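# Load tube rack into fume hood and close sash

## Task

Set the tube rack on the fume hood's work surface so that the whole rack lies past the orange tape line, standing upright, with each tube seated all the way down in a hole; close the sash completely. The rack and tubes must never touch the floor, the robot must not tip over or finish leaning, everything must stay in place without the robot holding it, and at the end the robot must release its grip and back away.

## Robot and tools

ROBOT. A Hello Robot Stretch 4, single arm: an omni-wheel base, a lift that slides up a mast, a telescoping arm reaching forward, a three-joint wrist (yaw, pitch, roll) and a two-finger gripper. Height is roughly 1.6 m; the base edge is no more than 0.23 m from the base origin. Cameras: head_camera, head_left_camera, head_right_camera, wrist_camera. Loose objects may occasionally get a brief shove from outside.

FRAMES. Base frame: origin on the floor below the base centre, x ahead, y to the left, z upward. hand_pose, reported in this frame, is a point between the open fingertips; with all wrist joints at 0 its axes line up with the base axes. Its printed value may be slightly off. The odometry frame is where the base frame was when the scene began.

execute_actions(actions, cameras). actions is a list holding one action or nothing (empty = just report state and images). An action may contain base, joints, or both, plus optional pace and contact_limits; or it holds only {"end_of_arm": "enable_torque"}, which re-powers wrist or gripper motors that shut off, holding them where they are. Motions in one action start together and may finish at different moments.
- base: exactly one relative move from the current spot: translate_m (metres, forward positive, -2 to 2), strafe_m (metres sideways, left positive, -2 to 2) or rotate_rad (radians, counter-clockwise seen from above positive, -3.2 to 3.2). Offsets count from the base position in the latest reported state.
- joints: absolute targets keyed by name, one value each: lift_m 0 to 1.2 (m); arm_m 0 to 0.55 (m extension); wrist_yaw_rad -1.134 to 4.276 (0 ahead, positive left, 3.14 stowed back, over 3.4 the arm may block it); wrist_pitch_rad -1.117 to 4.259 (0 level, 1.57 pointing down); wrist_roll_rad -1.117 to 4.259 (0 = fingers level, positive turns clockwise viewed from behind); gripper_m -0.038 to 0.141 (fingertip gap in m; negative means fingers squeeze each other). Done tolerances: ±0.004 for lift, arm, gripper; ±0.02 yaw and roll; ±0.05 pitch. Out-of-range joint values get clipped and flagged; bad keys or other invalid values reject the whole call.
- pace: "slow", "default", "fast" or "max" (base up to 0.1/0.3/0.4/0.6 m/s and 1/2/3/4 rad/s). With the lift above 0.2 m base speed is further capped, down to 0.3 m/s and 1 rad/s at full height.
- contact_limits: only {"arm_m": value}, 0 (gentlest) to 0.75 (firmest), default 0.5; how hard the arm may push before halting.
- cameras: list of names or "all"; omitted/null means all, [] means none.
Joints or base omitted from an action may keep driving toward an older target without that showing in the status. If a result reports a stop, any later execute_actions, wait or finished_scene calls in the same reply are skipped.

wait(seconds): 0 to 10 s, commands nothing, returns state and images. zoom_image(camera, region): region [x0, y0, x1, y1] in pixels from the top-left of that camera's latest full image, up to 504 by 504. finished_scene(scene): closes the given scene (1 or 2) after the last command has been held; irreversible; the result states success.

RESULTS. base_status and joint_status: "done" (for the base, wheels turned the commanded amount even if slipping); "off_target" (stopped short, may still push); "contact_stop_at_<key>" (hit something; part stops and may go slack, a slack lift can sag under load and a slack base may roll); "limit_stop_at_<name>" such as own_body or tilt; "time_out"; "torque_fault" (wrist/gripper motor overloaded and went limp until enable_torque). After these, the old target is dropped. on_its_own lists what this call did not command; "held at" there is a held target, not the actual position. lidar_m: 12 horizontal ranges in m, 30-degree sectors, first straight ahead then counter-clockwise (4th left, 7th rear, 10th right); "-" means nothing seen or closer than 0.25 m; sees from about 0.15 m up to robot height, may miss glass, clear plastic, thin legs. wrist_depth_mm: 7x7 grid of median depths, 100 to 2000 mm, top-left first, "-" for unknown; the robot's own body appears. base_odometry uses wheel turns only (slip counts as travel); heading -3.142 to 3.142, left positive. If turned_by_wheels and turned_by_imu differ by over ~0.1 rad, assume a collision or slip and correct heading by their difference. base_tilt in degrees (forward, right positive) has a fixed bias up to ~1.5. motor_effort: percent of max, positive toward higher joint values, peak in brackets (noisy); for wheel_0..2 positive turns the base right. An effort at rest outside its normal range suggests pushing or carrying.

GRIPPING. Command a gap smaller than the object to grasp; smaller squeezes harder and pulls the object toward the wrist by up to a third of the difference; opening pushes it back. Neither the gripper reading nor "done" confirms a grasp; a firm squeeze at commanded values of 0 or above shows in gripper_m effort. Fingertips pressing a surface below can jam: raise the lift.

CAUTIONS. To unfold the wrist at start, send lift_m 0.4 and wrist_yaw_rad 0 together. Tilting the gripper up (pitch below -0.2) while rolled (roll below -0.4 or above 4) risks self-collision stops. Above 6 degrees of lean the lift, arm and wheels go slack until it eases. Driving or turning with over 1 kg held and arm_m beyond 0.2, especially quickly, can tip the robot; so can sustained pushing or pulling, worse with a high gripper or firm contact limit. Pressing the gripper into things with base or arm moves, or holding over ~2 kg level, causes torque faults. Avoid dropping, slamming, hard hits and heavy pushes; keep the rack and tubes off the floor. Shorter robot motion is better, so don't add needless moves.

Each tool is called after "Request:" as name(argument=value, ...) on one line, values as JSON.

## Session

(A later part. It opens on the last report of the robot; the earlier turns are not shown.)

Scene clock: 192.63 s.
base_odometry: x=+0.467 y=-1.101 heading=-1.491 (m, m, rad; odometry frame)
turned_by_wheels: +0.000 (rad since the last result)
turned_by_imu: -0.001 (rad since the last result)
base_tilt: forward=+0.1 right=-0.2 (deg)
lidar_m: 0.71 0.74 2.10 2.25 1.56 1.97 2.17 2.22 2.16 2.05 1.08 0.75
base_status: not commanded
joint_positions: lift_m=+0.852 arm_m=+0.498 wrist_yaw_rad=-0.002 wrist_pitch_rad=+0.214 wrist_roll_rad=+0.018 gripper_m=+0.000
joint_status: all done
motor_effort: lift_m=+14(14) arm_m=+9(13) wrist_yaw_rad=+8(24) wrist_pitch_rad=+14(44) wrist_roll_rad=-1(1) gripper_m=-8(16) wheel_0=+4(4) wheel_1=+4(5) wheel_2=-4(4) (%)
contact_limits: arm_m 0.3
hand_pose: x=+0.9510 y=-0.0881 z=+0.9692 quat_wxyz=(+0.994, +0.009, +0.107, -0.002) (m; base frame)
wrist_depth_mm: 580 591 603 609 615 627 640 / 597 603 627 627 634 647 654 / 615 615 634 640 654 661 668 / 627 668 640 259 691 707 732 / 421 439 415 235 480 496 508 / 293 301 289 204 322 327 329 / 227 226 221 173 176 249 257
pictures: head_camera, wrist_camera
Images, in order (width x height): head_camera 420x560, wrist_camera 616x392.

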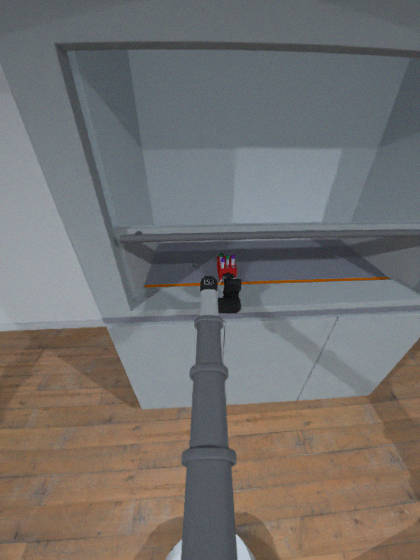

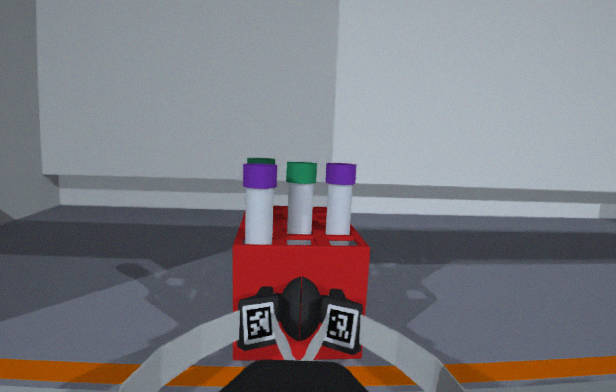

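Push a bit more.

Request:
execute_actions(actions=[{"joints":{"arm_m":0.535,"wrist_pitch_rad":0.2},"pace":"slow","contact_limits":{"arm_m":0.3}}], cameras=["wrist_camera"])

Request:
execute_actions(actions=[{"joints":{"arm_m":0.3}}], cameras=["wrist_camera","head_camera"])

Scene clock: 194.30 s.
base_odometry: x=+0.467 y=-1.101 heading=-1.491 (m, m, rad; odometry frame)
turned_by_wheels: +0.000 (rad since the last result)
turned_by_imu: +0.000 (rad since the last result)
base_tilt: forward=+0.2 right=-0.2 (deg)
lidar_m: 0.70 0.72 2.11 2.24 1.57 1.98 2.17 2.20 2.16 2.03 1.08 0.75
base_status: not commanded
joint_positions: lift_m=+0.852 arm_m=+0.533 wrist_yaw_rad=-0.002 wrist_pitch_rad=+0.197 wrist_roll_rad=+0.018 gripper_m=+0.000
joint_status: all done
motor_effort: lift_m=+14(14) arm_m=+9(7) wrist_yaw_rad=+8(8) wrist_pitch_rad=+5(11) wrist_roll_rad=+0(1) gripper_m=-6(7) wheel_0=+4(5) wheel_1=+4(4) wheel_2=-4(4) (%)
contact_limits: arm_m 0.3
hand_pose: x=+0.9871 y=-0.0880 z=+0.9740 quat_wxyz=(+0.995, +0.009, +0.099, -0.002) (m; base frame)
wrist_depth_mm: 554 564 564 580 580 591 615 / 559 574 585 597 597 615 621 / 569 591 597 603 615 627 627 / 603 634 609 259 676 683 647 / 436 455 430 234 496 517 525 / 300 307 231 204 330 338 338 / 231 231 225 174 176 254 260
pictures: wrist_camera
Images, in order (width x height): wrist_camera 616x392.

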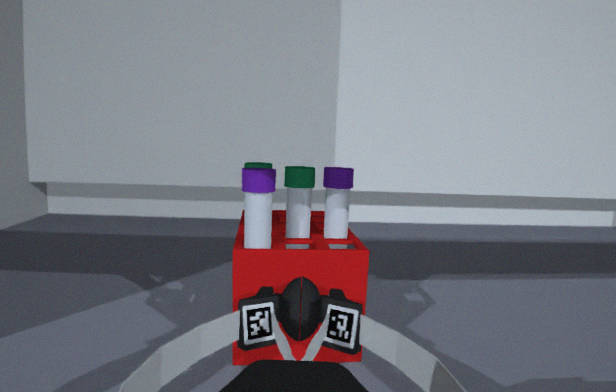

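Scene clock: 196.10 s.
base_odometry: x=+0.467 y=-1.101 heading=-1.490 (m, m, rad; odometry frame)
turned_by_wheels: +0.000 (rad since the last result)
turned_by_imu: +0.000 (rad since the last result)
base_tilt: forward=+0.2 right=-0.2 (deg)
lidar_m: 0.71 0.74 2.11 2.26 1.58 2.01 2.17 2.22 2.15 2.04 1.08 0.76
base_status: not commanded
joint_positions: lift_m=+0.852 arm_m=+0.302 wrist_yaw_rad=+0.003 wrist_pitch_rad=+0.192 wrist_roll_rad=+0.018 gripper_m=+0.000
joint_status: all done
motor_effort: lift_m=+14(14) arm_m=-9(14) wrist_yaw_rad=-8(13) wrist_pitch_rad=+21(27) wrist_roll_rad=-1(1) gripper_m=-8(11) wheel_0=+2(4) wheel_1=+3(4) wheel_2=+4(4) (%)
hand_pose: x=+0.7560 y=-0.0865 z=+0.9755 quat_wxyz=(+0.995, +0.009, +0.096, +0.001) (m; base frame)
wrist_depth_mm: 609 788 788 809 809 820 831 / 621 798 788 820 820 831 842 / 615 820 820 831 854 866 878 / 615 831 831 477 866 917 878 / 449 459 484 466 508 525 535 / 236 243 248 204 262 265 267 / 199 201 204 173 176 215 217
pictures: head_camera, wrist_camera
Images, in order (width x height): head_camera 420x560, wrist_camera 616x392.

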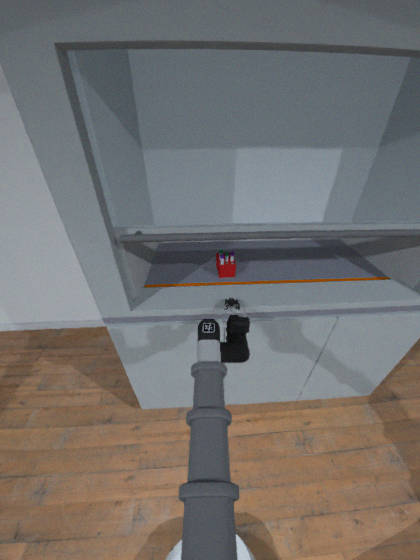

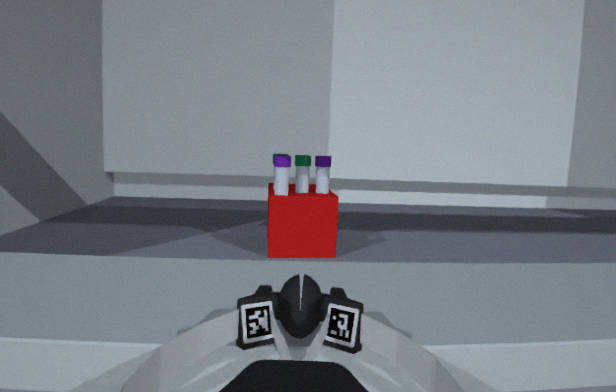

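Request:
execute_actions(actions=[{"joints":{"arm_m":0.05,"lift_m":1.0},"pace":"fast"}], cameras=[])

Request:
execute_actions(actions=[{"joints":{"wrist_yaw_rad":3.0,"wrist_pitch_rad":0,"lift_m":1.2},"pace":"fast"}], cameras=[])

Request:
execute_actions(actions=[{"base":{"translate_m":0.1},"joints":{"arm_m":0.4}}])

Scene clock: 197.90 s.
base_odometry: x=+0.467 y=-1.101 heading=-1.490 (m, m, rad; odometry frame)
turned_by_wheels: +0.000 (rad since the last result)
turned_by_imu: +0.000 (rad since the last result)
base_tilt: forward=+0.1 right=-0.3 (deg)
lidar_m: 0.71 0.74 2.11 2.25 1.56 1.99 2.17 2.23 2.17 2.04 1.05 0.75
base_status: not commanded
joint_positions: lift_m=+1.000 arm_m=+0.051 wrist_yaw_rad=+0.000 wrist_pitch_rad=+0.202 wrist_roll_rad=+0.018 gripper_m=+0.000
joint_status: all done
motor_effort: lift_m=+21(28) arm_m=-7(8) wrist_yaw_rad=+2(7) wrist_pitch_rad=-8(22) wrist_roll_rad=+0(0) gripper_m=-7(8) wheel_0=+2(2) wheel_1=+2(2) wheel_2=+3(3) (%)
hand_pose: x=+0.5047 y=-0.0875 z=+1.1200 quat_wxyz=(+0.995, +0.009, +0.101, -0.001) (m; base frame)
wrist_depth_mm: 603 917 1008 1060 1042 1060 1078 / 462 732 480 484 1042 1078 1098 / 603 946 1078 1078 1098 1138 1160 / 609 946 1118 1098 1118 1138 1138 / 615 831 917 820 960 1008 1008 / 530 549 554 204 585 580 591 / 466 466 477 174 176 500 508
pictures: none
No camera images: the call's "cameras" was empty. Leave "cameras" out to get every camera's image.

Scene clock: 200.17 s.
base_odometry: x=+0.467 y=-1.101 heading=-1.490 (m, m, rad; odometry frame)
turned_by_wheels: +0.000 (rad since the last result)
turned_by_imu: -0.001 (rad since the last result)
base_tilt: forward=+0.3 right=-0.2 (deg)
lidar_m: 0.71 0.74 2.09 2.26 1.55 1.99 2.16 2.22 2.16 2.05 1.08 0.74
base_status: not commanded
joint_positions: lift_m=+1.200 arm_m=+0.051 wrist_yaw_rad=+2.999 wrist_pitch_rad=+0.002 wrist_roll_rad=+0.018 gripper_m=+0.000
joint_status: all done
motor_effort: lift_m=+21(23) arm_m=-6(7) wrist_yaw_rad=+3(6) wrist_pitch_rad=-7(13) wrist_roll_rad=+0(1) gripper_m=-7(6) wheel_0=+2(2) wheel_1=+3(3) wheel_2=+4(4) (%)
hand_pose: x=-0.0511 y=+0.1274 z=+1.3773 quat_wxyz=(+0.071, -0.001, +0.009, +0.997) (m; base frame)
wrist_depth_mm: 190 193 193 143 - - 1921 / 122 195 279 303 - - - / 124 193 - - - - - / 151 194 - - - - - / - - - - - - - / - - - 204 - - - / - - - 174 176 - 1618
pictures: none
No camera images: the call's "cameras" was empty. Leave "cameras" out to get every camera's image.

Scene clock: 202.33 s.
base_odometry: x=+0.475 y=-1.201 heading=-1.490 (m, m, rad; odometry frame)
turned_by_wheels: +0.001 (rad since the last result)
turned_by_imu: +0.000 (rad since the last result)
base_tilt: forward=+0.3 right=-0.2 (deg)
lidar_m: 0.61 0.64 1.95 2.25 1.62 2.02 2.27 2.34 2.15 2.07 0.93 0.65
base_status: done
joint_positions: lift_m=+1.200 arm_m=+0.399 wrist_yaw_rad=+3.000 wrist_pitch_rad=+0.002 wrist_roll_rad=+0.018 gripper_m=+0.000
joint_status: all done
motor_effort: lift_m=+21(21) arm_m=+7(8) wrist_yaw_rad=+0(5) wrist_pitch_rad=-8(8) wrist_roll_rad=+0(0) gripper_m=-6(7) wheel_0=+4(12) wheel_1=+4(9) wheel_2=+0(11) (%)
hand_pose: x=+0.2964 y=+0.1273 z=+1.3773 quat_wxyz=(+0.071, -0.001, +0.009, +0.997) (m; base frame)
wrist_depth_mm: - - - - - 1921 1921 / 129 410 433 - - - - / 133 193 459 - - - - / 184 310 - - - - - / - - - - - - - / - - - 204 - - - / - 535 - 174 176 - 1618
pictures: head_camera, head_left_camera, head_right_camera, wrist_camera
Images, in order (width x height): head_camera 420x560, head_left_camera 420x672, head_right_camera 420x672, wrist_camera 616x392.

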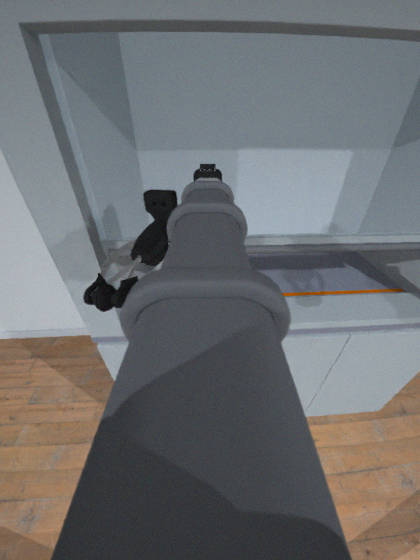

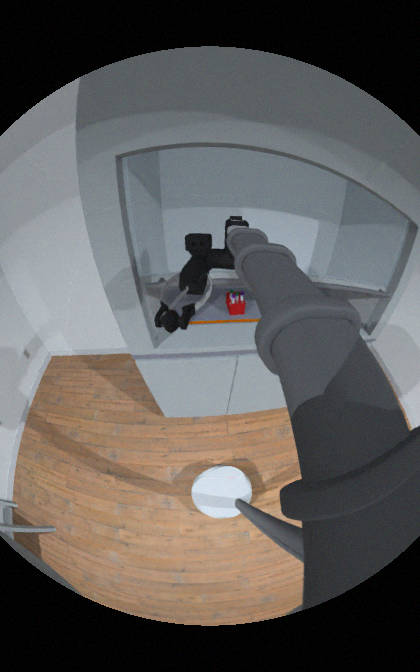

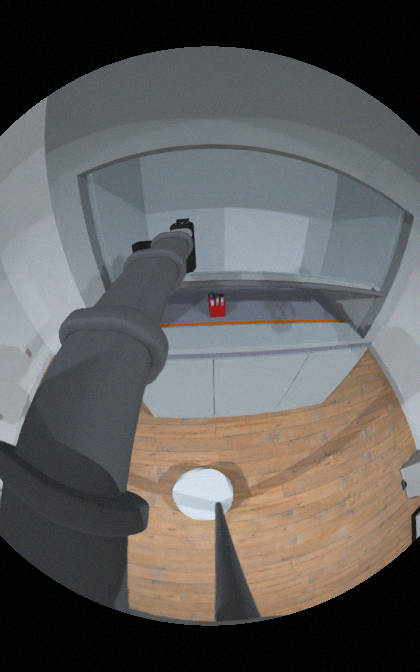

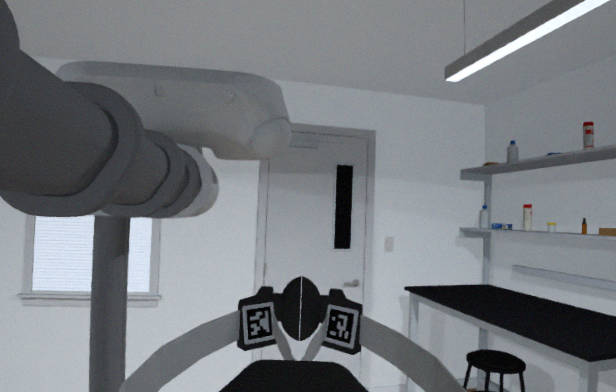

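Request:
execute_actions(actions=[{"joints":{"arm_m":0.51},"contact_limits":{"arm_m":0.15}}], cameras=["head_left_camera","head_right_camera"])

Scene clock: 203.83 s.
base_odometry: x=+0.475 y=-1.200 heading=-1.491 (m, m, rad; odometry frame)
turned_by_wheels: -0.001 (rad since the last result)
turned_by_imu: +0.003 (rad since the last result)
base_tilt: forward=+0.0 right=-0.3 (deg)
lidar_m: 0.60 0.63 1.97 2.26 1.62 1.98 2.26 2.36 2.14 2.07 0.93 0.65
base_status: not commanded
joint_positions: lift_m=+1.200 arm_m=+0.481 wrist_yaw_rad=+3.008 wrist_pitch_rad=+0.003 wrist_roll_rad=+0.018 gripper_m=+0.000
joint_status: arm_m contact_stop (moved +0.082 of +0.111)
on_its_own: arm_m is slack since a contact_stop (your +0.510 is given up); wrist_yaw_rad is at rest, and its effort (-22) is outside its rest range (-13 to +13)
motor_effort: lift_m=+19(21) arm_m=+0(19) wrist_yaw_rad=-22(41) wrist_pitch_rad=-9(10) wrist_roll_rad=-1(0) gripper_m=-6(6) wheel_0=+4(4) wheel_1=+4(5) wheel_2=-10(11) (%)
contact_limits: arm_m 0.15
hand_pose: x=+0.3771 y=+0.1251 z=+1.3773 quat_wxyz=(+0.067, -0.001, +0.009, +0.998) (m; base frame)
wrist_depth_mm: 1983 - - - - 1863 1921 / 108 - - - - - - / 114 232 539 - - - - / 235 244 - - - - - / - - - - - - - / - - - 203 - - - / - 621 - 174 175 - 1618
pictures: head_left_camera, head_right_camera
Images, in order (width x height): head_left_camera 420x672, head_right_camera 420x672.

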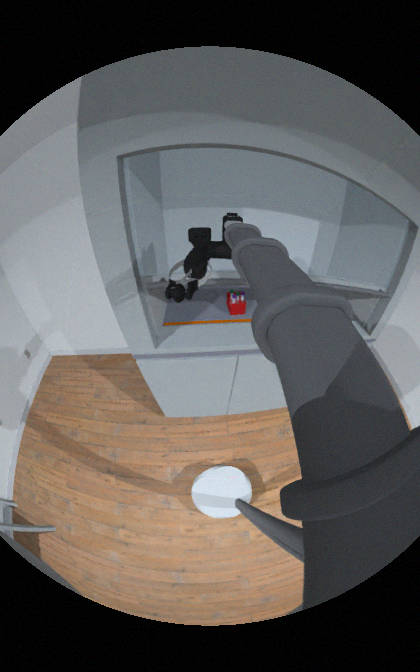

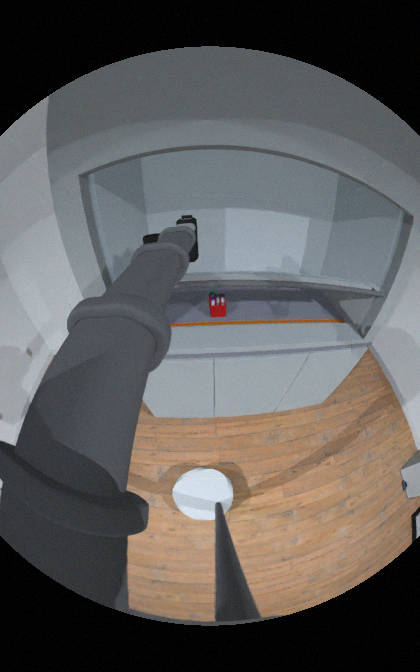

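Touching glass; back 1 cm and lower.

Request:
execute_actions(actions=[{"joints":{"arm_m":0.47}}], cameras=[])

Request:
execute_actions(actions=[{"joints":{"lift_m":0.8},"pace":"fast"}], cameras=["head_left_camera"])

Scene clock: 204.77 s.
base_odometry: x=+0.475 y=-1.201 heading=-1.490 (m, m, rad; odometry frame)
turned_by_wheels: +0.001 (rad since the last result)
turned_by_imu: +0.001 (rad since the last result)
base_tilt: forward=+0.2 right=-0.2 (deg)
lidar_m: 0.60 0.63 1.96 2.25 1.62 1.98 2.27 2.35 2.15 2.07 0.93 0.65
base_status: not commanded
joint_positions: lift_m=+1.200 arm_m=+0.471 wrist_yaw_rad=+3.000 wrist_pitch_rad=+0.003 wrist_roll_rad=+0.018 gripper_m=+0.000
joint_status: all done
motor_effort: lift_m=+19(19) arm_m=-7(5) wrist_yaw_rad=+1(21) wrist_pitch_rad=-9(9) wrist_roll_rad=+0(0) gripper_m=-7(5) wheel_0=+4(4) wheel_1=+4(4) wheel_2=+0(10) (%)
hand_pose: x=+0.3688 y=+0.1272 z=+1.3774 quat_wxyz=(+0.071, -0.001, +0.009, +0.997) (m; base frame)
wrist_depth_mm: - - - - - 1863 1863 / 109 492 - - - - - / 133 237 530 - - - - / 229 251 - - - - - / - - - - - - - / - - - 204 - - - / - 603 - 173 175 - 1618
pictures: none
No camera images: the call's "cameras" was empty. Leave "cameras" out to get every camera's image.

Scene clock: 206.03 s.
base_odometry: x=+0.475 y=-1.201 heading=-1.490 (m, m, rad; odometry frame)
turned_by_wheels: +0.000 (rad since the last result)
turned_by_imu: -0.001 (rad since the last result)
base_tilt: forward=+0.4 right=-0.3 (deg)
lidar_m: 0.61 0.64 1.97 2.26 1.61 2.00 2.26 2.32 2.12 2.06 0.93 0.65
base_status: not commanded
joint_positions: lift_m=+1.100 arm_m=+0.471 wrist_yaw_rad=+3.000 wrist_pitch_rad=+0.002 wrist_roll_rad=+0.018 gripper_m=+0.000
joint_status: lift_m contact_stop (moved -0.100 of -0.400)
on_its_own: lift_m is slack since a contact_stop (your +0.800 is given up)
motor_effort: lift_m=+18(15) arm_m=-5(7) wrist_yaw_rad=+2(4) wrist_pitch_rad=-8(11) wrist_roll_rad=+0(1) gripper_m=-7(6) wheel_0=+3(4) wheel_1=+1(4) wheel_2=+1(8) (%)
hand_pose: x=+0.3686 y=+0.1273 z=+1.2771 quat_wxyz=(+0.071, -0.001, +0.009, +0.997) (m; base frame)
wrist_depth_mm: - 488 512 - - - - / 109 539 574 - - - - / 133 236 - - - - - / 230 252 - - - - - / - - - - - - - / - - - 204 - - 1756 / - 603 - 174 176 - -
pictures: head_left_camera
Images, in order (width x height): head_left_camera 420x672.

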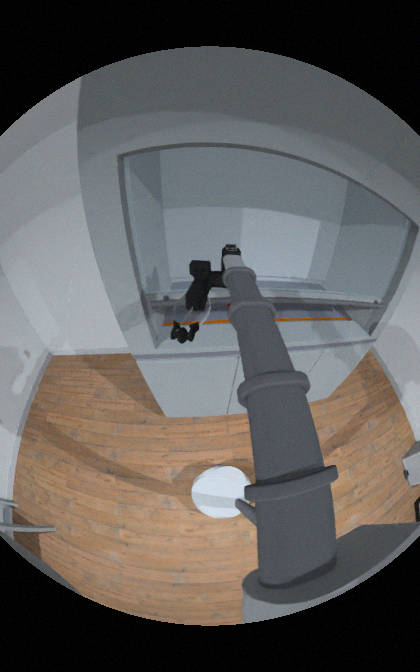

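Moving the sash. Continue.

Request:
execute_actions(actions=[{"joints":{"lift_m":0.8},"pace":"fast"}], cameras=[])

Scene clock: 207.37 s.
base_odometry: x=+0.475 y=-1.201 heading=-1.490 (m, m, rad; odometry frame)
turned_by_wheels: +0.000 (rad since the last result)
turned_by_imu: +0.000 (rad since the last result)
base_tilt: forward=+0.1 right=-0.3 (deg)
lidar_m: 0.62 0.62 1.97 2.26 1.62 1.99 2.27 2.35 2.13 2.06 0.92 0.64
base_status: not commanded
joint_positions: lift_m=+1.029 arm_m=+0.471 wrist_yaw_rad=+3.000 wrist_pitch_rad=+0.002 wrist_roll_rad=+0.018 gripper_m=+0.000
joint_status: lift_m contact_stop (moved -0.070 of -0.300)
on_its_own: lift_m is slack since a contact_stop (your +0.800 is given up)
motor_effort: lift_m=+18(18) arm_m=-5(6) wrist_yaw_rad=+2(3) wrist_pitch_rad=-9(10) wrist_roll_rad=+0(1) gripper_m=-6(6) wheel_0=+3(3) wheel_1=+0(1) wheel_2=+1(5) (%)
hand_pose: x=+0.3684 y=+0.1273 z=+1.2066 quat_wxyz=(+0.071, -0.001, +0.009, +0.997) (m; base frame)
wrist_depth_mm: - 549 554 - - - - / 109 741 - - - - - / 133 236 - - - - - / 229 251 - - - - - / - - - - - - - / - - - 204 - - 1708 / - 603 - 173 175 - -
pictures: none
No camera images: the call's "cameras" was empty. Leave "cameras" out to get every camera's image.

Request:
execute_actions(actions=[{"joints":{"lift_m":0.8},"pace":"fast"}], cameras=[])

Scene clock: 208.63 s.
base_odometry: x=+0.475 y=-1.201 heading=-1.490 (m, m, rad; odometry frame)
turned_by_wheels: +0.000 (rad since the last result)
turned_by_imu: +0.000 (rad since the last result)
base_tilt: forward=+0.2 right=-0.3 (deg)
lidar_m: 0.61 0.64 1.98 2.26 1.61 1.99 2.26 2.35 2.14 2.07 0.92 0.66
base_status: not commanded
joint_positions: lift_m=+0.976 arm_m=+0.471 wrist_yaw_rad=+3.000 wrist_pitch_rad=+0.002 wrist_roll_rad=+0.018 gripper_m=+0.000
joint_status: lift_m contact_stop (moved -0.053 of -0.229)
on_its_own: lift_m is slack since a contact_stop (your +0.800 is given up)
motor_effort: lift_m=+18(19) arm_m=-4(4) wrist_yaw_rad=+2(3) wrist_pitch_rad=-8(10) wrist_roll_rad=+0(0) gripper_m=-8(6) wheel_0=+2(2) wheel_1=+0(1) wheel_2=+1(4) (%)
hand_pose: x=+0.3684 y=+0.1273 z=+1.1533 quat_wxyz=(+0.071, +0.000, +0.009, +0.997) (m; base frame)
wrist_depth_mm: - 683 707 - - - - / 109 - - - - - - / 133 238 - - - - - / 230 252 - - - - - / - - - - - - - / - - - 204 - - 1708 / - 603 - 173 176 - -
pictures: none
No camera images: the call's "cameras" was empty. Leave "cameras" out to get every camera's image.

Request:
execute_actions(actions=[{"joints":{"lift_m":0.75},"pace":"fast"}], cameras=[])

Scene clock: 209.83 s.
base_odometry: x=+0.475 y=-1.201 heading=-1.490 (m, m, rad; odometry frame)
turned_by_wheels: +0.000 (rad since the last result)
turned_by_imu: +0.000 (rad since the last result)
base_tilt: forward=+0.2 right=-0.2 (deg)
lidar_m: 0.61 0.63 1.97 2.25 1.61 1.99 2.26 2.35 2.15 2.08 0.92 0.65
base_status: not commanded
joint_positions: lift_m=+0.930 arm_m=+0.471 wrist_yaw_rad=+3.000 wrist_pitch_rad=+0.002 wrist_roll_rad=+0.018 gripper_m=+0.000
joint_status: lift_m contact_stop (moved -0.046 of -0.226)
on_its_own: lift_m is slack since a contact_stop (your +0.750 is given up)
motor_effort: lift_m=+18(17) arm_m=-4(4) wrist_yaw_rad=+3(3) wrist_pitch_rad=-8(10) wrist_roll_rad=+0(0) gripper_m=-6(6) wheel_0=+2(3) wheel_1=+0(1) wheel_2=+1(3) (%)
hand_pose: x=+0.3683 y=+0.1273 z=+1.1077 quat_wxyz=(+0.071, +0.000, +0.009, +0.997) (m; base frame)
wrist_depth_mm: - - - - - - - / 109 - - - - - - / 133 236 - - - - - / 230 252 - - - - - / - - - - - - - / - - - 204 - - 1808 / - 597 - 173 175 - -
pictures: none
No camera images: the call's "cameras" was empty. Leave "cameras" out to get every camera's image.

Request:
execute_actions(actions=[{"joints":{"lift_m":0.75},"pace":"fast"}], cameras=[])

Scene clock: 210.90 s.
base_odometry: x=+0.475 y=-1.201 heading=-1.490 (m, m, rad; odometry frame)
turned_by_wheels: +0.000 (rad since the last result)
turned_by_imu: +0.000 (rad since the last result)
base_tilt: forward=+0.3 right=-0.4 (deg)
lidar_m: 0.61 0.62 1.99 2.25 1.59 1.99 2.26 2.33 2.15 2.06 0.92 0.65
base_status: not commanded
joint_positions: lift_m=+0.892 arm_m=+0.471 wrist_yaw_rad=+3.000 wrist_pitch_rad=+0.002 wrist_roll_rad=+0.018 gripper_m=+0.000
joint_status: lift_m contact_stop (moved -0.038 of -0.180)
on_its_own: lift_m is slack since a contact_stop (your +0.750 is given up)
motor_effort: lift_m=+18(19) arm_m=-3(4) wrist_yaw_rad=+2(3) wrist_pitch_rad=-8(11) wrist_roll_rad=+0(0) gripper_m=-7(7) wheel_0=+2(3) wheel_1=+0(0) wheel_2=+1(2) (%)
hand_pose: x=+0.3683 y=+0.1273 z=+1.0692 quat_wxyz=(+0.071, -0.001, +0.009, +0.997) (m; base frame)
wrist_depth_mm: - - - - - - - / 109 - - - - - - / 133 237 - - - - - / 229 251 - - - - - / - - - - - - - / - - - 204 - - - / - 597 - 173 176 - -
pictures: none
No camera images: the call's "cameras" was empty. Leave "cameras" out to get every camera's image.

Request:
execute_actions(actions=[{"joints":{"lift_m":0.75},"pace":"fast"}], cameras=[])

Scene clock: 212.47 s.
base_odometry: x=+0.475 y=-1.201 heading=-1.490 (m, m, rad; odometry frame)
turned_by_wheels: +0.000 (rad since the last result)
turned_by_imu: +0.000 (rad since the last result)
base_tilt: forward=+0.2 right=-0.3 (deg)
lidar_m: 0.61 0.64 1.97 2.25 1.62 2.00 2.26 2.34 2.14 2.07 0.92 0.65
base_status: not commanded
joint_positions: lift_m=+0.853 arm_m=+0.471 wrist_yaw_rad=+3.000 wrist_pitch_rad=+0.002 wrist_roll_rad=+0.018 gripper_m=+0.000
joint_status: lift_m contact_stop (moved -0.039 of -0.142)
on_its_own: lift_m is slack since a contact_stop (your +0.750 is given up)
motor_effort: lift_m=+18(19) arm_m=-3(3) wrist_yaw_rad=+0(3) wrist_pitch_rad=-8(9) wrist_roll_rad=+0(0) gripper_m=-7(7) wheel_0=+2(2) wheel_1=+0(1) wheel_2=+1(3) (%)
hand_pose: x=+0.3682 y=+0.1273 z=+1.0307 quat_wxyz=(+0.071, +0.000, +0.009, +0.997) (m; base frame)
wrist_depth_mm: - - - - - - - / 109 - - - - - - / 133 238 - - - - - / 231 251 - - - - - / - - - - - - - / - - - 204 - - - / - 603 - 173 176 - -
pictures: none
No camera images: the call's "cameras" was empty. Leave "cameras" out to get every camera's image.

Request:
execute_actions(actions=[{"joints":{"lift_m":0.75},"pace":"fast"}], cameras=["head_left_camera"])

Scene clock: 213.57 s.
base_odometry: x=+0.475 y=-1.201 heading=-1.490 (m, m, rad; odometry frame)
turned_by_wheels: +0.000 (rad since the last result)
turned_by_imu: +0.000 (rad since the last result)
base_tilt: forward=+0.2 right=-0.2 (deg)
lidar_m: 0.61 0.62 1.98 2.25 1.61 1.99 2.26 2.35 2.16 2.08 0.93 0.64
base_status: not commanded
joint_positions: lift_m=+0.841 arm_m=+0.471 wrist_yaw_rad=+3.000 wrist_pitch_rad=+0.002 wrist_roll_rad=+0.018 gripper_m=+0.000
joint_status: lift_m contact_stop (moved -0.012 of -0.103)
on_its_own: lift_m is slack since a contact_stop (your +0.750 is given up)
motor_effort: lift_m=+14(11) arm_m=-3(4) wrist_yaw_rad=+1(3) wrist_pitch_rad=-9(9) wrist_roll_rad=+0(0) gripper_m=-6(6) wheel_0=+2(2) wheel_1=+0(0) wheel_2=+0(3) (%)
hand_pose: x=+0.3682 y=+0.1272 z=+1.0183 quat_wxyz=(+0.071, -0.001, +0.009, +0.997) (m; base frame)
wrist_depth_mm: - - - - - - - / 109 - - - - - - / 133 238 - - - - - / 230 250 - - - - - / - - - - - - - / - - - 204 - - - / - 609 - 174 176 - -
pictures: head_left_camera
Images, in order (width x height): head_left_camera 420x672.

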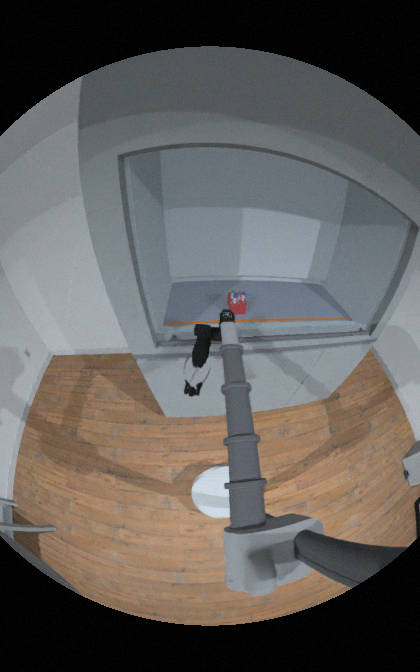

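One more to confirm.

Request:
execute_actions(actions=[{"joints":{"lift_m":0.75},"pace":"fast"}], cameras=[])

Scene clock: 214.43 s.
base_odometry: x=+0.475 y=-1.201 heading=-1.490 (m, m, rad; odometry frame)
turned_by_wheels: +0.000 (rad since the last result)
turned_by_imu: +0.000 (rad since the last result)
base_tilt: forward=+0.2 right=-0.3 (deg)
lidar_m: 0.61 0.63 1.98 2.25 1.61 1.99 2.26 2.34 2.14 2.06 0.92 0.64
base_status: not commanded
joint_positions: lift_m=+0.841 arm_m=+0.471 wrist_yaw_rad=+3.000 wrist_pitch_rad=+0.002 wrist_roll_rad=+0.018 gripper_m=+0.000
joint_status: lift_m contact_stop (moved +0.000 of -0.091)
on_its_own: lift_m is slack since a contact_stop (your +0.750 is given up)
motor_effort: lift_m=+14(16) arm_m=-3(3) wrist_yaw_rad=+0(0) wrist_pitch_rad=-9(9) wrist_roll_rad=+0(0) gripper_m=-6(7) wheel_0=+2(2) wheel_1=+0(0) wheel_2=+0(0) (%)
hand_pose: x=+0.3682 y=+0.1271 z=+1.0185 quat_wxyz=(+0.071, -0.001, +0.009, +0.997) (m; base frame)
wrist_depth_mm: - - - - - - - / 109 - - - - - - / 133 237 - - - - - / 229 250 - - - - - / - - - - - - - / - - - 204 - - - / - 603 - 174 176 - -
pictures: none
No camera images: the call's "cameras" was empty. Leave "cameras" out to get every camera's image.

Request:
execute_actions(actions=[{"joints":{"lift_m":0.9},"pace":"fast"}], cameras=[])

Request:
execute_actions(actions=[{"joints":{"arm_m":0.1},"base":{"translate_m":-0.3},"pace":"fast"}])

Scene clock: 215.53 s.
base_odometry: x=+0.475 y=-1.201 heading=-1.490 (m, m, rad; odometry frame)
turned_by_wheels: +0.000 (rad since the last result)
turned_by_imu: +0.000 (rad since the last result)
base_tilt: forward=+0.2 right=-0.3 (deg)
lidar_m: 0.60 0.64 1.97 2.26 1.62 1.99 2.26 2.35 2.13 2.07 0.94 0.65
base_status: not commanded
joint_positions: lift_m=+0.900 arm_m=+0.471 wrist_yaw_rad=+3.000 wrist_pitch_rad=+0.002 wrist_roll_rad=+0.018 gripper_m=+0.000
joint_status: all done
motor_effort: lift_m=+21(24) arm_m=-3(3) wrist_yaw_rad=+0(0) wrist_pitch_rad=-9(8) wrist_roll_rad=+1(0) gripper_m=-7(7) wheel_0=+2(2) wheel_1=+0(0) wheel_2=+0(0) (%)
hand_pose: x=+0.3682 y=+0.1272 z=+1.0772 quat_wxyz=(+0.071, -0.001, +0.009, +0.997) (m; base frame)
wrist_depth_mm: - - - - - - - / 109 - - - - - - / 133 238 - - - - - / 230 252 - - - - - / - - - - - - - / - - - 203 - - - / - 603 - 174 176 - -
pictures: none
No camera images: the call's "cameras" was empty. Leave "cameras" out to get every camera's image.

Scene clock: 217.73 s.
base_odometry: x=+0.451 y=-0.902 heading=-1.491 (m, m, rad; odometry frame)
turned_by_wheels: +0.000 (rad since the last result)
turned_by_imu: +0.000 (rad since the last result)
base_tilt: forward=+0.1 right=-0.1 (deg)
lidar_m: 0.91 0.95 2.36 1.60 1.49 1.99 1.97 2.02 2.24 2.01 1.35 0.95
base_status: done
joint_positions: lift_m=+0.900 arm_m=+0.101 wrist_yaw_rad=+3.000 wrist_pitch_rad=+0.002 wrist_roll_rad=+0.018 gripper_m=+0.000
joint_status: all done
motor_effort: lift_m=+21(22) arm_m=-7(7) wrist_yaw_rad=+0(0) wrist_pitch_rad=-8(8) wrist_roll_rad=+0(0) gripper_m=-7(7) wheel_0=-4(13) wheel_1=-5(9) wheel_2=+2(11) (%)
hand_pose: x=-0.0012 y=+0.1272 z=+1.0773 quat_wxyz=(+0.071, +0.000, +0.009, +0.997) (m; base frame)
wrist_depth_mm: 129 - - - - - - / 108 244 - - - - - / 126 198 - - - - - / 126 240 - - - - - / 1921 - - - - - - / 1921 - - 204 - - - / 1921 - - 174 176 - -
pictures: head_camera, head_left_camera, head_right_camera, wrist_camera
Images, in order (width x height): head_camera 420x560, head_left_camera 420x672, head_right_camera 420x672, wrist_camera 616x392.

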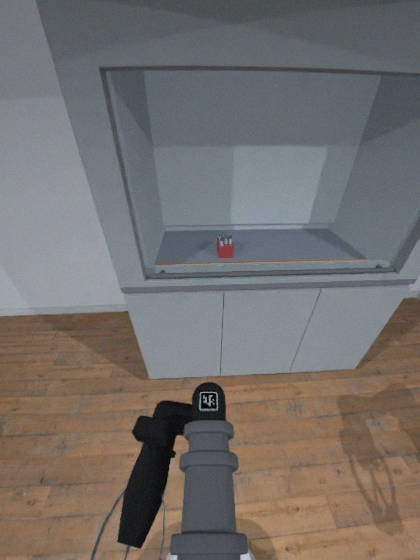

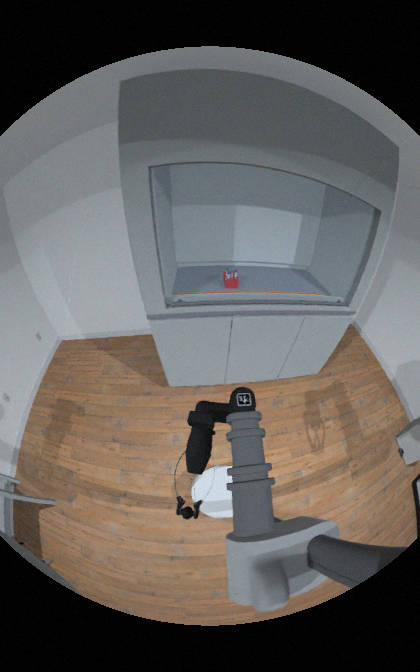

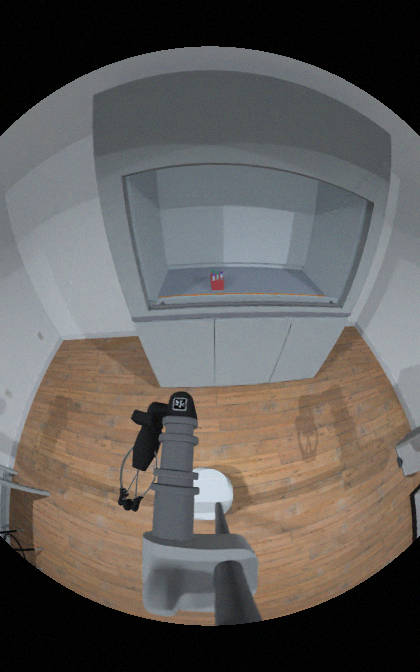

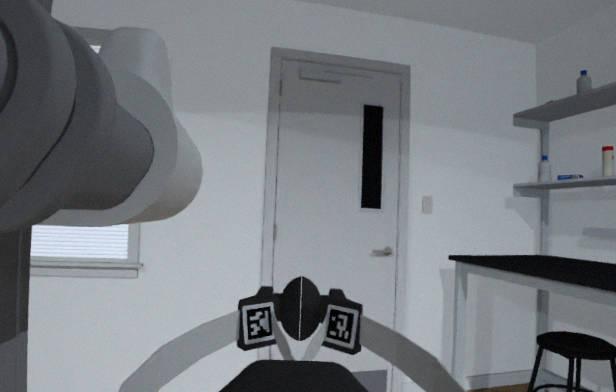

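Request:
finished_scene(scene=2)

The scene is finished: the task was done.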